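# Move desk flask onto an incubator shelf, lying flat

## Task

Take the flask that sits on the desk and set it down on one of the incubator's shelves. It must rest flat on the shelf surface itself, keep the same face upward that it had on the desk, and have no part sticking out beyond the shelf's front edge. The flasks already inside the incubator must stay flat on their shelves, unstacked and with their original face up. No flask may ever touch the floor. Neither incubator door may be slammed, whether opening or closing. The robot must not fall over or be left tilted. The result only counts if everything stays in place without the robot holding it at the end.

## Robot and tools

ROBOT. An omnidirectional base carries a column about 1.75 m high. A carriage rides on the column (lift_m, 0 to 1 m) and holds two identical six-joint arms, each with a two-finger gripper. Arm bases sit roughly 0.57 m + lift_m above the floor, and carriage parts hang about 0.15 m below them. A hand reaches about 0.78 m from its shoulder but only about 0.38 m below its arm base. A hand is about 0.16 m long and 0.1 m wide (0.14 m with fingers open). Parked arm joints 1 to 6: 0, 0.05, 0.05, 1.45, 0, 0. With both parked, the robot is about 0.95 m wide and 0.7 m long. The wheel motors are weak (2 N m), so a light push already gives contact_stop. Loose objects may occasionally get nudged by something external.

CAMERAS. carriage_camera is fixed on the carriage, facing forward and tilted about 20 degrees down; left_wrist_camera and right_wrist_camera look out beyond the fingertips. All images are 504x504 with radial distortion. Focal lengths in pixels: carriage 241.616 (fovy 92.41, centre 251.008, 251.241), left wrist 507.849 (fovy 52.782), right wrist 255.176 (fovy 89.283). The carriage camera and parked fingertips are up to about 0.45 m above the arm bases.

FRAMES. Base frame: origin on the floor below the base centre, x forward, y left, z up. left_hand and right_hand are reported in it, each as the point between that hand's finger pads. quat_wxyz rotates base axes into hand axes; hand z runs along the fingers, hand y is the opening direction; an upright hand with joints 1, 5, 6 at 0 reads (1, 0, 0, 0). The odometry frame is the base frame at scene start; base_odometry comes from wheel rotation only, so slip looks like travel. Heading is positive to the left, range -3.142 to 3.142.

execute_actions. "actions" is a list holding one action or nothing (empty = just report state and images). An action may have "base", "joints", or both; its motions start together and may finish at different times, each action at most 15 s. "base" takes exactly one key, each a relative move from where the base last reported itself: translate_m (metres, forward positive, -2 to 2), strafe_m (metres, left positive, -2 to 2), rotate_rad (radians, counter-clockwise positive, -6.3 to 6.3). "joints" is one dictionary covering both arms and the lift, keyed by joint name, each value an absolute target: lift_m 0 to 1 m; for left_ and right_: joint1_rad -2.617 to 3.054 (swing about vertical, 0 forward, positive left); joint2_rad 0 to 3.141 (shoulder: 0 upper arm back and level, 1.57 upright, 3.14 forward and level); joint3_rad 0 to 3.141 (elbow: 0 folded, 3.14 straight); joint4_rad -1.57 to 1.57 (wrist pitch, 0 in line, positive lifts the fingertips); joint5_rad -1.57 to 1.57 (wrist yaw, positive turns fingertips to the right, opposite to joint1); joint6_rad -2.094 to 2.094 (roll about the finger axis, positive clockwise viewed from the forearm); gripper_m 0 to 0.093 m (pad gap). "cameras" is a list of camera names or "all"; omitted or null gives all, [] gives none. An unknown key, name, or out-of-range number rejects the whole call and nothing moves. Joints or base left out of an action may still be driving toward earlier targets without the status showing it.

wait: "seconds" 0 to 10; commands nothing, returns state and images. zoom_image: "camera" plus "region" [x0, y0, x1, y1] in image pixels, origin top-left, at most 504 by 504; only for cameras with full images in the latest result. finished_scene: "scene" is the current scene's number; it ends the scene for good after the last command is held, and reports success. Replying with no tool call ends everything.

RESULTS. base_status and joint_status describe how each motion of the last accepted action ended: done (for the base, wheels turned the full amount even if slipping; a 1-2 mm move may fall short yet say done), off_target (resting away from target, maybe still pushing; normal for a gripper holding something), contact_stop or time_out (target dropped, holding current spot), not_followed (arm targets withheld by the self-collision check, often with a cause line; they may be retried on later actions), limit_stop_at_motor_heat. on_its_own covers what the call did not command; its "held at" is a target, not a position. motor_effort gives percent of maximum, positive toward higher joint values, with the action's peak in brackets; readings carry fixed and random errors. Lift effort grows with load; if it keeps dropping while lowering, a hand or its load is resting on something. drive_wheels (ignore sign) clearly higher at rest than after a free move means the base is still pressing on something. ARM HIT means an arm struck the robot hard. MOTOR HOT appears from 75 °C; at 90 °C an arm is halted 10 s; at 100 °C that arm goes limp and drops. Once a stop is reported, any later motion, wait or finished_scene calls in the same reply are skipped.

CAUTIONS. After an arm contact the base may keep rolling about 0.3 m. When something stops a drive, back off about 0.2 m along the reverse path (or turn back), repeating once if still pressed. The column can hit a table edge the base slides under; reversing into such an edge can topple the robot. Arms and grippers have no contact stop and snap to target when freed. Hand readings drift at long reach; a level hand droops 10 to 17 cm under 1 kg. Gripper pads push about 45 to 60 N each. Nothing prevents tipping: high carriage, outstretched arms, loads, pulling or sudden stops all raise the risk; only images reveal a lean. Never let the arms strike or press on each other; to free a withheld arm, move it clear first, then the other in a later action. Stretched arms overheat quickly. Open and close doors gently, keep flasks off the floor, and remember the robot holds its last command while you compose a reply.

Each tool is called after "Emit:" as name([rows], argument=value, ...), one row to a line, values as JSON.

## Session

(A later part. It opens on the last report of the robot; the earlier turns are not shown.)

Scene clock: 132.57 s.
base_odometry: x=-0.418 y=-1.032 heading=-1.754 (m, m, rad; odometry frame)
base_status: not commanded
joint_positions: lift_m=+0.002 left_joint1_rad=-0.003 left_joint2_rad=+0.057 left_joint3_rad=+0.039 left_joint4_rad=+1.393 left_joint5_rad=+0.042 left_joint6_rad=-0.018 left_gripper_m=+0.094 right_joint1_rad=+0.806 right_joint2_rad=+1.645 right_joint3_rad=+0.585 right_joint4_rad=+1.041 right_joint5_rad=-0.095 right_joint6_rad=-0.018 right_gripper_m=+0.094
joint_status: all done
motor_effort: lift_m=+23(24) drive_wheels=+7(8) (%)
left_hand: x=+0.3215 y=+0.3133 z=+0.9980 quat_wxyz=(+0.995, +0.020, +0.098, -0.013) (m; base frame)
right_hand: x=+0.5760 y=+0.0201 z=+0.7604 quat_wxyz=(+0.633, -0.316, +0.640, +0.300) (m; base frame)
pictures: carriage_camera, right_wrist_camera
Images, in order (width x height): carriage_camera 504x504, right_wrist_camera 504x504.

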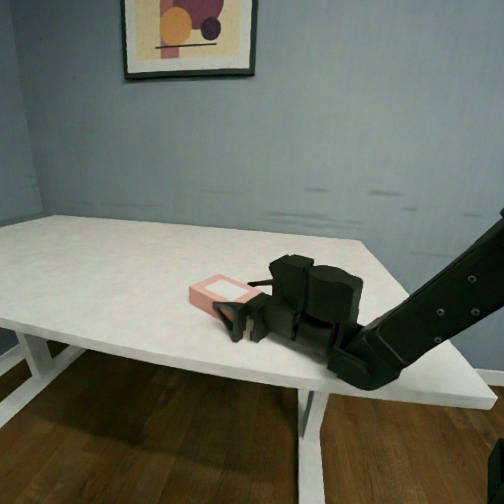

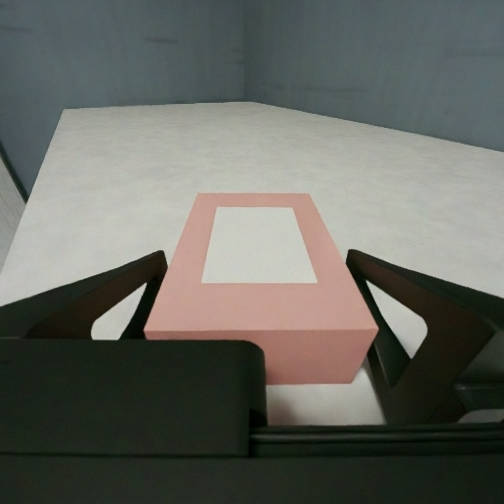

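Flask is between the fingers. Extend more.

Emit:
execute_actions([
  {"joints":{"right_joint1_rad":0.83,"right_joint5_rad":-0.07,"right_joint2_rad":1.82,"right_joint3_rad":0.81,"right_joint4_rad":1.0}},
], cameras=[])

Emit:
execute_actions([
  {"joints":{"right_gripper_m":0.06}},
], cameras=["carriage_camera","right_wrist_camera"])

Scene clock: 136.33 s.
base_odometry: x=-0.418 y=-1.032 heading=-1.754 (m, m, rad; odometry frame)
base_status: not commanded
joint_positions: lift_m=+0.002 left_joint1_rad=-0.003 left_joint2_rad=+0.057 left_joint3_rad=+0.039 left_joint4_rad=+1.393 left_joint5_rad=+0.042 left_joint6_rad=-0.018 left_gripper_m=+0.094 right_joint1_rad=+0.821 right_joint2_rad=+1.811 right_joint3_rad=+0.789 right_joint4_rad=+1.010 right_joint5_rad=-0.081 right_joint6_rad=-0.017 right_gripper_m=+0.094
joint_status: all done
motor_effort: lift_m=+21(27) drive_wheels=+6(6) (%)
left_hand: x=+0.3215 y=+0.3133 z=+0.9980 quat_wxyz=(+0.995, +0.020, +0.098, -0.013) (m; base frame)
right_hand: x=+0.6068 y=+0.0600 z=+0.7619 quat_wxyz=(+0.635, -0.315, +0.638, +0.301) (m; base frame)
pictures: none
No camera images: the call's "cameras" was empty. Leave "cameras" out to get every camera's image.

Scene clock: 136.87 s.
base_odometry: x=-0.418 y=-1.032 heading=-1.754 (m, m, rad; odometry frame)
base_status: not commanded
joint_positions: lift_m=+0.002 left_joint1_rad=-0.003 left_joint2_rad=+0.057 left_joint3_rad=+0.039 left_joint4_rad=+1.393 left_joint5_rad=+0.042 left_joint6_rad=-0.018 left_gripper_m=+0.094 right_joint1_rad=+0.821 right_joint2_rad=+1.811 right_joint3_rad=+0.789 right_joint4_rad=+1.010 right_joint5_rad=-0.080 right_joint6_rad=-0.017 right_gripper_m=+0.083
joint_status: right_gripper_m off_target (ended at +0.083, target +0.060)
motor_effort: lift_m=+29(24) drive_wheels=+6(6) (%)
left_hand: x=+0.3215 y=+0.3133 z=+0.9980 quat_wxyz=(+0.995, +0.020, +0.098, -0.013) (m; base frame)
right_hand: x=+0.6070 y=+0.0599 z=+0.7618 quat_wxyz=(+0.635, -0.315, +0.638, +0.301) (m; base frame)
pictures: carriage_camera, right_wrist_camera
Images, in order (width x height): carriage_camera 504x504, right_wrist_camera 504x504.

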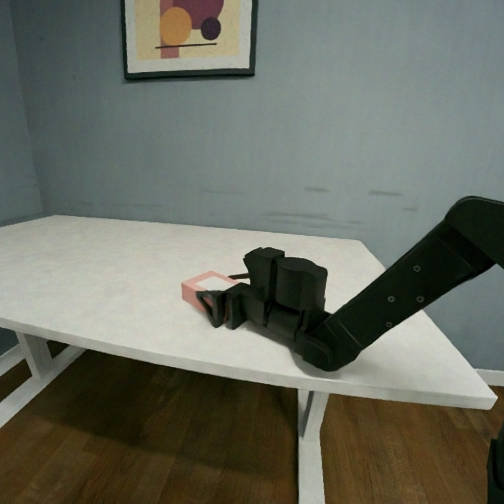

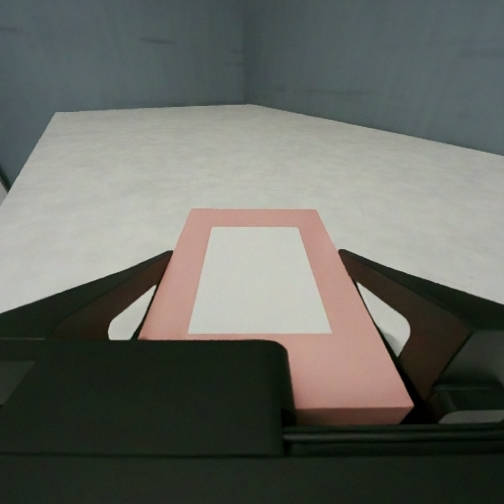

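Emit:
execute_actions([
  {"joints":{"lift_m":0.12}},
], cameras=[])

Emit:
execute_actions([
  {"base":{"translate_m":-0.35},"joints":{"right_joint1_rad":0,"right_joint5_rad":0,"right_joint2_rad":1.49,"right_joint3_rad":0.435,"right_joint4_rad":1.04}},
], cameras=[])

Emit:
execute_actions([
  {"base":{"rotate_rad":-2.2}},
], cameras=["carriage_camera"])

Scene clock: 143.23 s.
base_odometry: x=-0.418 y=-1.032 heading=-1.754 (m, m, rad; odometry frame)
base_status: not commanded
joint_positions: lift_m=+0.120 left_joint1_rad=-0.003 left_joint2_rad=+0.057 left_joint3_rad=+0.039 left_joint4_rad=+1.393 left_joint5_rad=+0.042 left_joint6_rad=-0.018 left_gripper_m=+0.094 right_joint1_rad=+0.821 right_joint2_rad=+1.823 right_joint3_rad=+0.789 right_joint4_rad=+0.979 right_joint5_rad=-0.075 right_joint6_rad=-0.018 right_gripper_m=+0.083
joint_status: all done
motor_effort: lift_m=+20(29) drive_wheels=+6(5) (%)
left_hand: x=+0.3215 y=+0.3133 z=+1.1160 quat_wxyz=(+0.995, +0.020, +0.098, -0.013) (m; base frame)
right_hand: x=+0.6080 y=+0.0597 z=+0.8665 quat_wxyz=(+0.621, -0.319, +0.652, +0.294) (m; base frame)
pictures: none
No camera images: the call's "cameras" was empty. Leave "cameras" out to get every camera's image.

Scene clock: 146.00 s.
base_odometry: x=-0.354 y=-0.688 heading=-1.754 (m, m, rad; odometry frame)
base_status: done
joint_positions: lift_m=+0.120 left_joint1_rad=-0.003 left_joint2_rad=+0.057 left_joint3_rad=+0.039 left_joint4_rad=+1.393 left_joint5_rad=+0.042 left_joint6_rad=-0.018 left_gripper_m=+0.094 right_joint1_rad=+0.003 right_joint2_rad=+1.512 right_joint3_rad=+0.446 right_joint4_rad=+1.009 right_joint5_rad=-0.004 right_joint6_rad=-0.019 right_gripper_m=+0.083
joint_status: all done
motor_effort: lift_m=+25(27) drive_wheels=-2(24) (%)
left_hand: x=+0.3217 y=+0.3133 z=+1.1160 quat_wxyz=(+0.995, +0.020, +0.098, -0.013) (m; base frame)
right_hand: x=+0.6924 y=-0.3188 z=+0.8682 quat_wxyz=(+0.686, -0.009, +0.727, -0.004) (m; base frame)
pictures: none
No camera images: the call's "cameras" was empty. Leave "cameras" out to get every camera's image.

Scene clock: 149.63 s.
base_odometry: x=-0.354 y=-0.688 heading=+2.330 (m, m, rad; odometry frame)
base_status: done
joint_positions: lift_m=+0.120 left_joint1_rad=-0.003 left_joint2_rad=+0.057 left_joint3_rad=+0.039 left_joint4_rad=+1.393 left_joint5_rad=+0.042 left_joint6_rad=-0.018 left_gripper_m=+0.094 right_joint1_rad=+0.003 right_joint2_rad=+1.512 right_joint3_rad=+0.446 right_joint4_rad=+1.009 right_joint5_rad=-0.004 right_joint6_rad=-0.019 right_gripper_m=+0.083
joint_status: not commanded
motor_effort: lift_m=+23(25) drive_wheels=+12(29) (%)
left_hand: x=+0.3217 y=+0.3133 z=+1.1160 quat_wxyz=(+0.995, +0.020, +0.098, -0.013) (m; base frame)
right_hand: x=+0.6924 y=-0.3189 z=+0.8682 quat_wxyz=(+0.686, -0.009, +0.727, -0.004) (m; base frame)
pictures: carriage_camera
Images, in order (width x height): carriage_camera 504x504.

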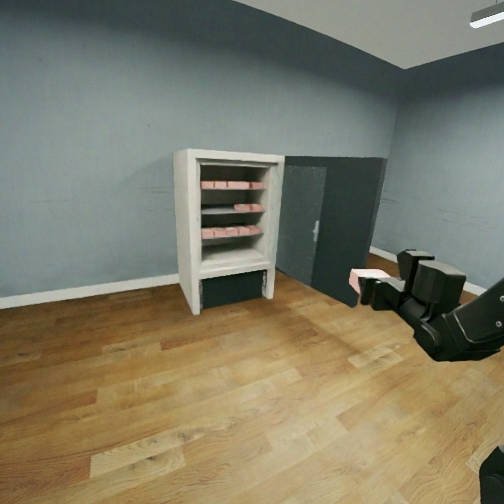

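Emit:
execute_actions([
  {"base":{"rotate_rad":0.42}},
], cameras=[])

Emit:
execute_actions([
  {"base":{"translate_m":0.59}},
], cameras=[])

Emit:
execute_actions([
  {"base":{"strafe_m":-0.19},"joints":{"right_joint4_rad":1.09}},
], cameras=["carriage_camera","right_wrist_camera"])

Scene clock: 158.03 s.
base_odometry: x=-0.354 y=-0.688 heading=+2.748 (m, m, rad; odometry frame)
base_status: done
joint_positions: lift_m=+0.120 left_joint1_rad=-0.003 left_joint2_rad=+0.057 left_joint3_rad=+0.039 left_joint4_rad=+1.393 left_joint5_rad=+0.042 left_joint6_rad=-0.018 left_gripper_m=+0.094 right_joint1_rad=+0.003 right_joint2_rad=+1.512 right_joint3_rad=+0.446 right_joint4_rad=+1.009 right_joint5_rad=-0.004 right_joint6_rad=-0.019 right_gripper_m=+0.083
joint_status: not commanded
motor_effort: lift_m=+25(26) drive_wheels=-11(23) (%)
left_hand: x=+0.3217 y=+0.3133 z=+1.1160 quat_wxyz=(+0.995, +0.020, +0.098, -0.013) (m; base frame)
right_hand: x=+0.6924 y=-0.3189 z=+0.8682 quat_wxyz=(+0.686, -0.009, +0.727, -0.004) (m; base frame)
pictures: none
No camera images: the call's "cameras" was empty. Leave "cameras" out to get every camera's image.

Scene clock: 161.40 s.
base_odometry: x=-0.899 y=-0.462 heading=+2.748 (m, m, rad; odometry frame)
base_status: done
joint_positions: lift_m=+0.120 left_joint1_rad=-0.003 left_joint2_rad=+0.057 left_joint3_rad=+0.039 left_joint4_rad=+1.393 left_joint5_rad=+0.042 left_joint6_rad=-0.018 left_gripper_m=+0.094 right_joint1_rad=+0.002 right_joint2_rad=+1.512 right_joint3_rad=+0.446 right_joint4_rad=+1.010 right_joint5_rad=-0.003 right_joint6_rad=-0.019 right_gripper_m=+0.083
joint_status: not commanded
motor_effort: lift_m=+23(26) drive_wheels=-3(25) (%)
left_hand: x=+0.3217 y=+0.3133 z=+1.1160 quat_wxyz=(+0.995, +0.020, +0.098, -0.013) (m; base frame)
right_hand: x=+0.6925 y=-0.3191 z=+0.8684 quat_wxyz=(+0.687, -0.009, +0.727, -0.004) (m; base frame)
pictures: none
No camera images: the call's "cameras" was empty. Leave "cameras" out to get every camera's image.

Scene clock: 163.53 s.
base_odometry: x=-0.827 y=-0.286 heading=+2.748 (m, m, rad; odometry frame)
base_status: done
joint_positions: lift_m=+0.120 left_joint1_rad=-0.003 left_joint2_rad=+0.057 left_joint3_rad=+0.039 left_joint4_rad=+1.393 left_joint5_rad=+0.042 left_joint6_rad=-0.018 left_gripper_m=+0.094 right_joint1_rad=+0.002 right_joint2_rad=+1.512 right_joint3_rad=+0.446 right_joint4_rad=+1.055 right_joint5_rad=-0.003 right_joint6_rad=-0.019 right_gripper_m=+0.083
joint_status: all done
motor_effort: lift_m=+27(24) drive_wheels=-1(23) (%)
left_hand: x=+0.3217 y=+0.3133 z=+1.1160 quat_wxyz=(+0.995, +0.020, +0.098, -0.013) (m; base frame)
right_hand: x=+0.6928 y=-0.3191 z=+0.8796 quat_wxyz=(+0.703, -0.009, +0.711, -0.005) (m; base frame)
pictures: carriage_camera, right_wrist_camera
Images, in order (width x height): carriage_camera 504x504, right_wrist_camera 504x504.

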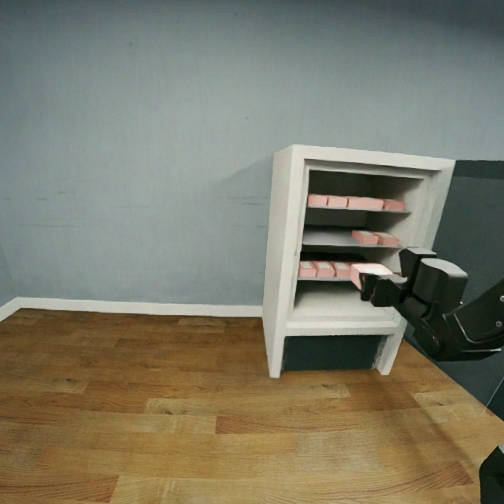

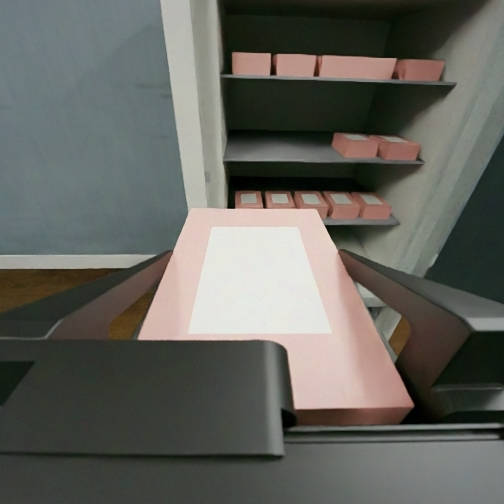

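Emit:
execute_actions([
  {"base":{"strafe_m":-0.04},"joints":{"lift_m":0.04,"right_joint2_rad":1.673,"right_joint3_rad":0.936,"right_joint4_rad":0.79}},
], cameras=[])

Emit:
execute_actions([
  {"base":{"translate_m":0.12}},
], cameras=["carriage_camera","right_wrist_camera"])

Scene clock: 174.73 s.
base_odometry: x=-0.812 y=-0.249 heading=+2.749 (m, m, rad; odometry frame)
base_status: done
joint_positions: lift_m=+0.040 left_joint1_rad=-0.003 left_joint2_rad=+0.057 left_joint3_rad=+0.039 left_joint4_rad=+1.393 left_joint5_rad=+0.042 left_joint6_rad=-0.018 left_gripper_m=+0.094 right_joint1_rad=+0.002 right_joint2_rad=+1.689 right_joint3_rad=+0.920 right_joint4_rad=+0.767 right_joint5_rad=-0.003 right_joint6_rad=-0.019 right_gripper_m=+0.083
joint_status: all done
motor_effort: lift_m=+23(25) drive_wheels=-1(33) (%)
left_hand: x=+0.3217 y=+0.3133 z=+1.0359 quat_wxyz=(+0.995, +0.020, +0.098, -0.013) (m; base frame)
right_hand: x=+0.7862 y=-0.3189 z=+0.8588 quat_wxyz=(+0.706, -0.009, +0.708, -0.005) (m; base frame)
pictures: none
No camera images: the call's "cameras" was empty. Leave "cameras" out to get every camera's image.

Scene clock: 176.40 s.
base_odometry: x=-0.923 y=-0.203 heading=+2.748 (m, m, rad; odometry frame)
base_status: done
joint_positions: lift_m=+0.040 left_joint1_rad=-0.003 left_joint2_rad=+0.057 left_joint3_rad=+0.039 left_joint4_rad=+1.393 left_joint5_rad=+0.042 left_joint6_rad=-0.018 left_gripper_m=+0.094 right_joint1_rad=+0.002 right_joint2_rad=+1.689 right_joint3_rad=+0.920 right_joint4_rad=+0.765 right_joint5_rad=-0.003 right_joint6_rad=-0.019 right_gripper_m=+0.083
joint_status: not commanded
motor_effort: lift_m=+28(21) drive_wheels=-3(24) (%)
left_hand: x=+0.3217 y=+0.3133 z=+1.0359 quat_wxyz=(+0.995, +0.020, +0.098, -0.013) (m; base frame)
right_hand: x=+0.7862 y=-0.3189 z=+0.8583 quat_wxyz=(+0.706, -0.009, +0.708, -0.005) (m; base frame)
pictures: carriage_camera, right_wrist_camera
Images, in order (width x height): carriage_camera 504x504, right_wrist_camera 504x504.

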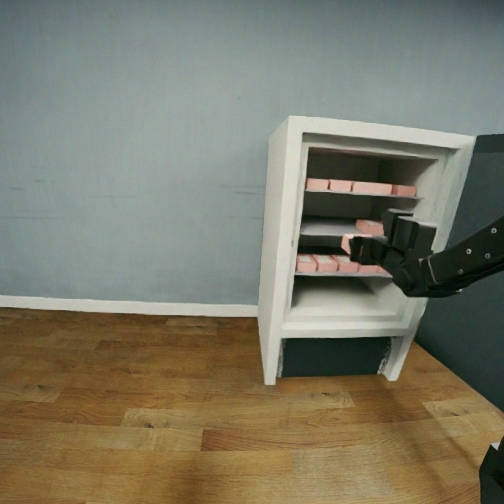

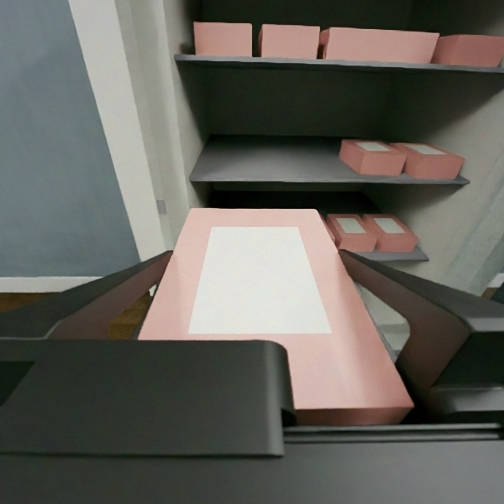

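Emit:
execute_actions([
  {"joints":{"lift_m":0.085}},
], cameras=["carriage_camera","right_wrist_camera"])

Scene clock: 180.97 s.
base_odometry: x=-0.923 y=-0.203 heading=+2.748 (m, m, rad; odometry frame)
base_status: not commanded
joint_positions: lift_m=+0.085 left_joint1_rad=-0.003 left_joint2_rad=+0.057 left_joint3_rad=+0.039 left_joint4_rad=+1.393 left_joint5_rad=+0.042 left_joint6_rad=-0.018 left_gripper_m=+0.094 right_joint1_rad=+0.002 right_joint2_rad=+1.686 right_joint3_rad=+0.920 right_joint4_rad=+0.768 right_joint5_rad=-0.003 right_joint6_rad=-0.019 right_gripper_m=+0.083
joint_status: all done
motor_effort: lift_m=+22(27) drive_wheels=-4(3) (%)
left_hand: x=+0.3217 y=+0.3133 z=+1.0810 quat_wxyz=(+0.995, +0.020, +0.098, -0.013) (m; base frame)
right_hand: x=+0.7858 y=-0.3189 z=+0.9056 quat_wxyz=(+0.708, -0.009, +0.706, -0.005) (m; base frame)
pictures: carriage_camera, right_wrist_camera
Images, in order (width x height): carriage_camera 504x504, right_wrist_camera 504x504.

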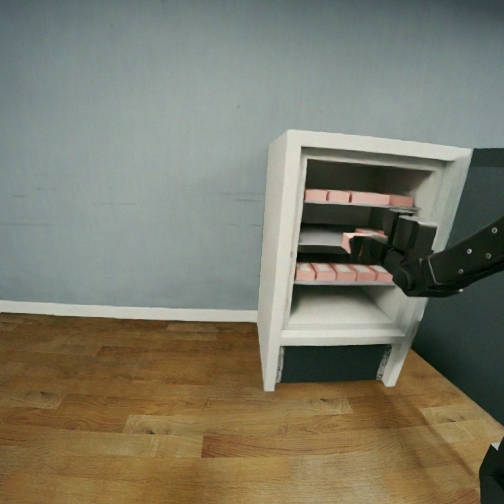

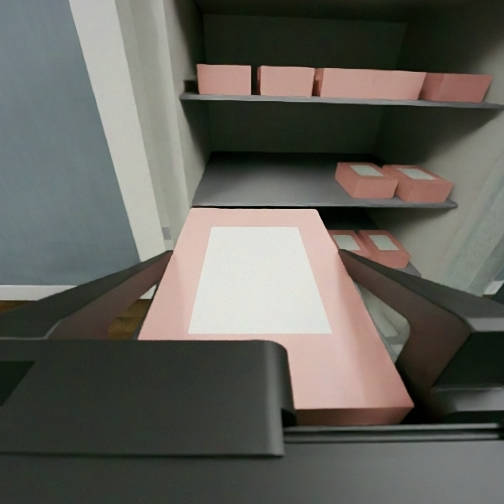

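Emit:
execute_actions([
  {"base":{"translate_m":0.2}},
], cameras=["carriage_camera","right_wrist_camera"])

Scene clock: 185.47 s.
base_odometry: x=-1.107 y=-0.126 heading=+2.747 (m, m, rad; odometry frame)
base_status: done
joint_positions: lift_m=+0.085 left_joint1_rad=-0.003 left_joint2_rad=+0.057 left_joint3_rad=+0.039 left_joint4_rad=+1.393 left_joint5_rad=+0.042 left_joint6_rad=-0.018 left_gripper_m=+0.094 right_joint1_rad=+0.002 right_joint2_rad=+1.686 right_joint3_rad=+0.920 right_joint4_rad=+0.765 right_joint5_rad=-0.003 right_joint6_rad=-0.019 right_gripper_m=+0.083
joint_status: not commanded
motor_effort: lift_m=+26(22) drive_wheels=-5(27) (%)
left_hand: x=+0.3216 y=+0.3133 z=+1.0810 quat_wxyz=(+0.995, +0.020, +0.098, -0.013) (m; base frame)
right_hand: x=+0.7858 y=-0.3189 z=+0.9051 quat_wxyz=(+0.707, -0.009, +0.707, -0.005) (m; base frame)
pictures: carriage_camera, right_wrist_camera
Images, in order (width x height): carriage_camera 504x504, right_wrist_camera 504x504.

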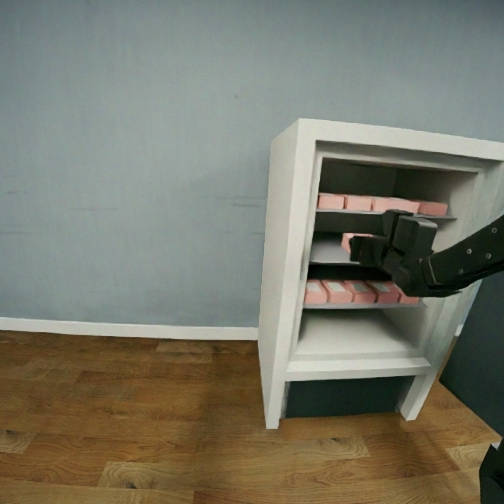

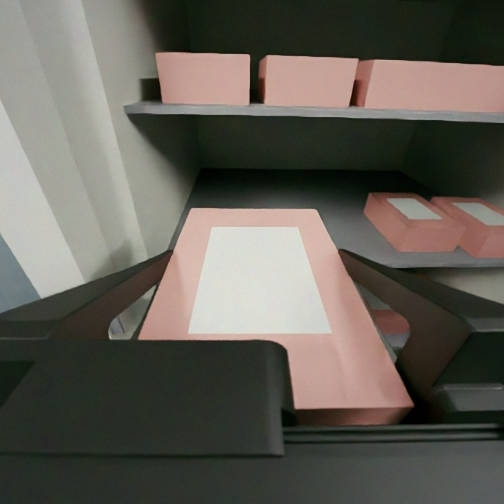

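Emit:
execute_actions([
  {"joints":{"lift_m":0.06}},
], cameras=["carriage_camera"])

Scene clock: 188.73 s.
base_odometry: x=-1.107 y=-0.126 heading=+2.747 (m, m, rad; odometry frame)
base_status: not commanded
joint_positions: lift_m=+0.060 left_joint1_rad=-0.003 left_joint2_rad=+0.057 left_joint3_rad=+0.039 left_joint4_rad=+1.393 left_joint5_rad=+0.042 left_joint6_rad=-0.018 left_gripper_m=+0.094 right_joint1_rad=+0.002 right_joint2_rad=+1.685 right_joint3_rad=+0.920 right_joint4_rad=+0.759 right_joint5_rad=-0.003 right_joint6_rad=-0.019 right_gripper_m=+0.083
joint_status: all done
motor_effort: lift_m=+23(24) drive_wheels=-3(5) (%)
left_hand: x=+0.3216 y=+0.3133 z=+1.0559 quat_wxyz=(+0.995, +0.020, +0.098, -0.013) (m; base frame)
right_hand: x=+0.7857 y=-0.3189 z=+0.8786 quat_wxyz=(+0.705, -0.009, +0.709, -0.005) (m; base frame)
pictures: carriage_camera
Images, in order (width x height): carriage_camera 504x504.

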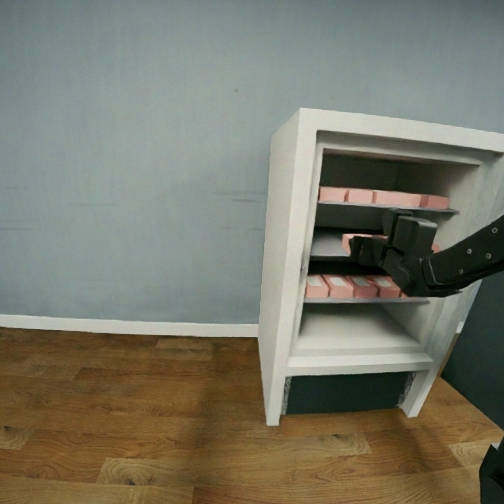

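Emit:
execute_actions([
  {"base":{"translate_m":0.2}},
], cameras=["carriage_camera","right_wrist_camera"])

Scene clock: 192.67 s.
base_odometry: x=-1.292 y=-0.048 heading=+2.746 (m, m, rad; odometry frame)
base_status: done
joint_positions: lift_m=+0.060 left_joint1_rad=-0.003 left_joint2_rad=+0.057 left_joint3_rad=+0.039 left_joint4_rad=+1.393 left_joint5_rad=+0.042 left_joint6_rad=-0.018 left_gripper_m=+0.094 right_joint1_rad=+0.002 right_joint2_rad=+1.685 right_joint3_rad=+0.920 right_joint4_rad=+0.759 right_joint5_rad=-0.003 right_joint6_rad=-0.019 right_gripper_m=+0.083
joint_status: not commanded
motor_effort: lift_m=+21(23) drive_wheels=-4(29) (%)
left_hand: x=+0.3216 y=+0.3133 z=+1.0559 quat_wxyz=(+0.995, +0.020, +0.098, -0.013) (m; base frame)
right_hand: x=+0.7857 y=-0.3189 z=+0.8787 quat_wxyz=(+0.705, -0.009, +0.709, -0.005) (m; base frame)
pictures: carriage_camera, right_wrist_camera
Images, in order (width x height): carriage_camera 504x504, right_wrist_camera 504x504.

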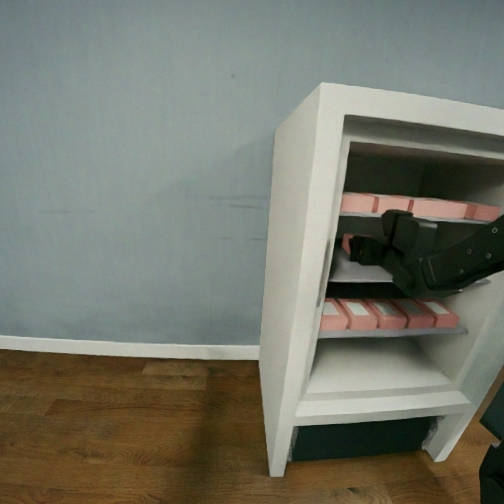

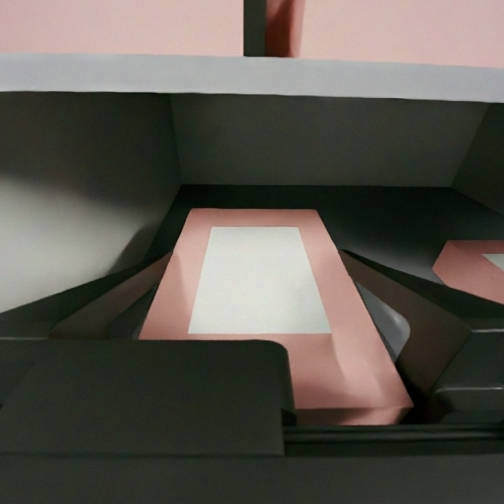

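Emit:
execute_actions([
  {"joints":{"lift_m":0.03}},
], cameras=[])

Emit:
execute_actions([
  {"base":{"translate_m":0.1}},
], cameras=["carriage_camera","right_wrist_camera"])

Scene clock: 196.37 s.
base_odometry: x=-1.292 y=-0.048 heading=+2.746 (m, m, rad; odometry frame)
base_status: not commanded
joint_positions: lift_m=+0.030 left_joint1_rad=-0.003 left_joint2_rad=+0.057 left_joint3_rad=+0.039 left_joint4_rad=+1.393 left_joint5_rad=+0.042 left_joint6_rad=-0.018 left_gripper_m=+0.094 right_joint1_rad=+0.002 right_joint2_rad=+1.685 right_joint3_rad=+0.920 right_joint4_rad=+0.757 right_joint5_rad=-0.003 right_joint6_rad=-0.019 right_gripper_m=+0.083
joint_status: all done
motor_effort: lift_m=+26(25) drive_wheels=-3(3) (%)
left_hand: x=+0.3216 y=+0.3133 z=+1.0259 quat_wxyz=(+0.995, +0.020, +0.098, -0.013) (m; base frame)
right_hand: x=+0.7857 y=-0.3189 z=+0.8483 quat_wxyz=(+0.704, -0.009, +0.710, -0.005) (m; base frame)
pictures: none
No camera images: the call's "cameras" was empty. Leave "cameras" out to get every camera's image.

Scene clock: 197.90 s.
base_odometry: x=-1.384 y=-0.010 heading=+2.746 (m, m, rad; odometry frame)
base_status: done
joint_positions: lift_m=+0.030 left_joint1_rad=-0.003 left_joint2_rad=+0.057 left_joint3_rad=+0.039 left_joint4_rad=+1.392 left_joint5_rad=+0.042 left_joint6_rad=-0.018 left_gripper_m=+0.094 right_joint1_rad=+0.001 right_joint2_rad=+1.686 right_joint3_rad=+0.915 right_joint4_rad=+0.757 right_joint5_rad=-0.003 right_joint6_rad=-0.019 right_gripper_m=+0.083
joint_status: not commanded
motor_effort: lift_m=+25(25) drive_wheels=-4(30) (%)
left_hand: x=+0.3218 y=+0.3133 z=+1.0258 quat_wxyz=(+0.995, +0.020, +0.098, -0.013) (m; base frame)
right_hand: x=+0.7852 y=-0.3196 z=+0.8451 quat_wxyz=(+0.702, -0.008, +0.712, -0.005) (m; base frame)
pictures: carriage_camera, right_wrist_camera
Images, in order (width x height): carriage_camera 504x504, right_wrist_camera 504x504.

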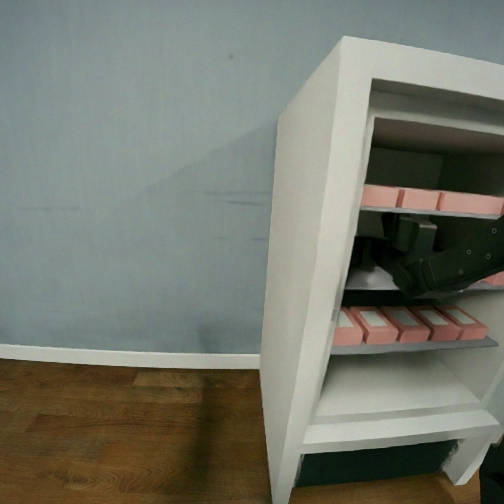

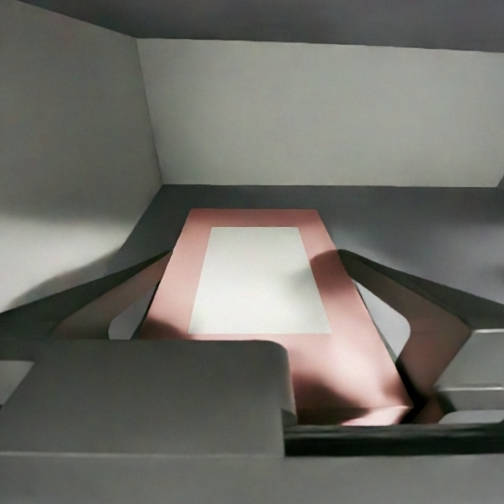

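Inside. Release and withdraw.

Emit:
execute_actions([
  {"joints":{"right_gripper_m":0.093}},
], cameras=[])

Emit:
execute_actions([
  {"base":{"translate_m":-0.35}},
], cameras=["carriage_camera","right_wrist_camera"])

Scene clock: 201.63 s.
base_odometry: x=-1.384 y=-0.010 heading=+2.746 (m, m, rad; odometry frame)
base_status: not commanded
joint_positions: lift_m=+0.030 left_joint1_rad=-0.003 left_joint2_rad=+0.057 left_joint3_rad=+0.039 left_joint4_rad=+1.392 left_joint5_rad=+0.042 left_joint6_rad=-0.018 left_gripper_m=+0.094 right_joint1_rad=+0.001 right_joint2_rad=+1.686 right_joint3_rad=+0.915 right_joint4_rad=+0.762 right_joint5_rad=-0.003 right_joint6_rad=-0.019 right_gripper_m=+0.093
joint_status: all done
motor_effort: lift_m=+23(23) drive_wheels=-4(3) (%)
left_hand: x=+0.3218 y=+0.3133 z=+1.0258 quat_wxyz=(+0.995, +0.020, +0.098, -0.013) (m; base frame)
right_hand: x=+0.7852 y=-0.3196 z=+0.8465 quat_wxyz=(+0.704, -0.008, +0.710, -0.005) (m; base frame)
pictures: none
No camera images: the call's "cameras" was empty. Leave "cameras" out to get every camera's image.

Scene clock: 204.33 s.
base_odometry: x=-1.061 y=-0.145 heading=+2.745 (m, m, rad; odometry frame)
base_status: done
joint_positions: lift_m=+0.030 left_joint1_rad=-0.003 left_joint2_rad=+0.057 left_joint3_rad=+0.039 left_joint4_rad=+1.392 left_joint5_rad=+0.042 left_joint6_rad=-0.018 left_gripper_m=+0.094 right_joint1_rad=+0.001 right_joint2_rad=+1.686 right_joint3_rad=+0.915 right_joint4_rad=+0.775 right_joint5_rad=-0.003 right_joint6_rad=-0.019 right_gripper_m=+0.093
joint_status: not commanded
motor_effort: lift_m=+26(23) drive_wheels=-6(31) (%)
left_hand: x=+0.3219 y=+0.3133 z=+1.0258 quat_wxyz=(+0.995, +0.020, +0.098, -0.013) (m; base frame)
right_hand: x=+0.7852 y=-0.3196 z=+0.8496 quat_wxyz=(+0.708, -0.008, +0.706, -0.005) (m; base frame)
pictures: carriage_camera, right_wrist_camera
Images, in order (width x height): carriage_camera 504x504, right_wrist_camera 504x504.

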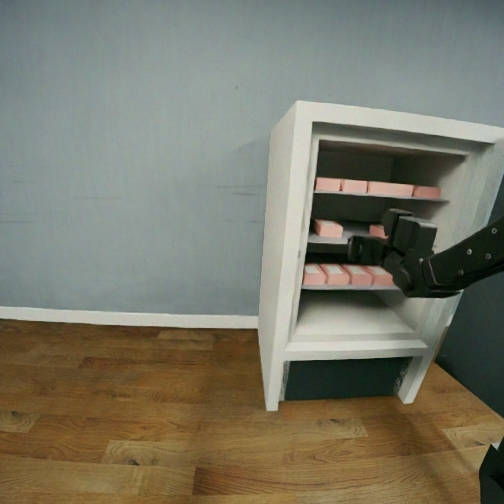

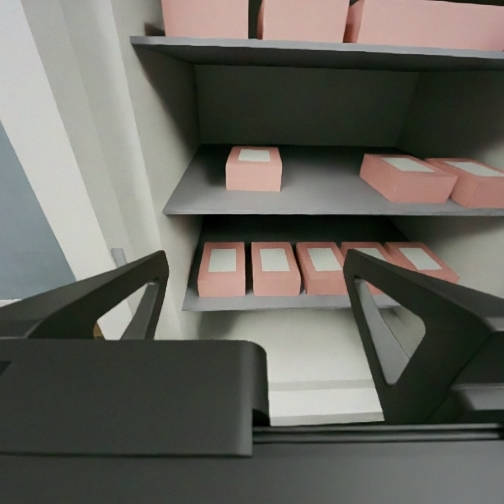

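Emit:
finished_scene(scene=2)

The scene is finished: the task was done.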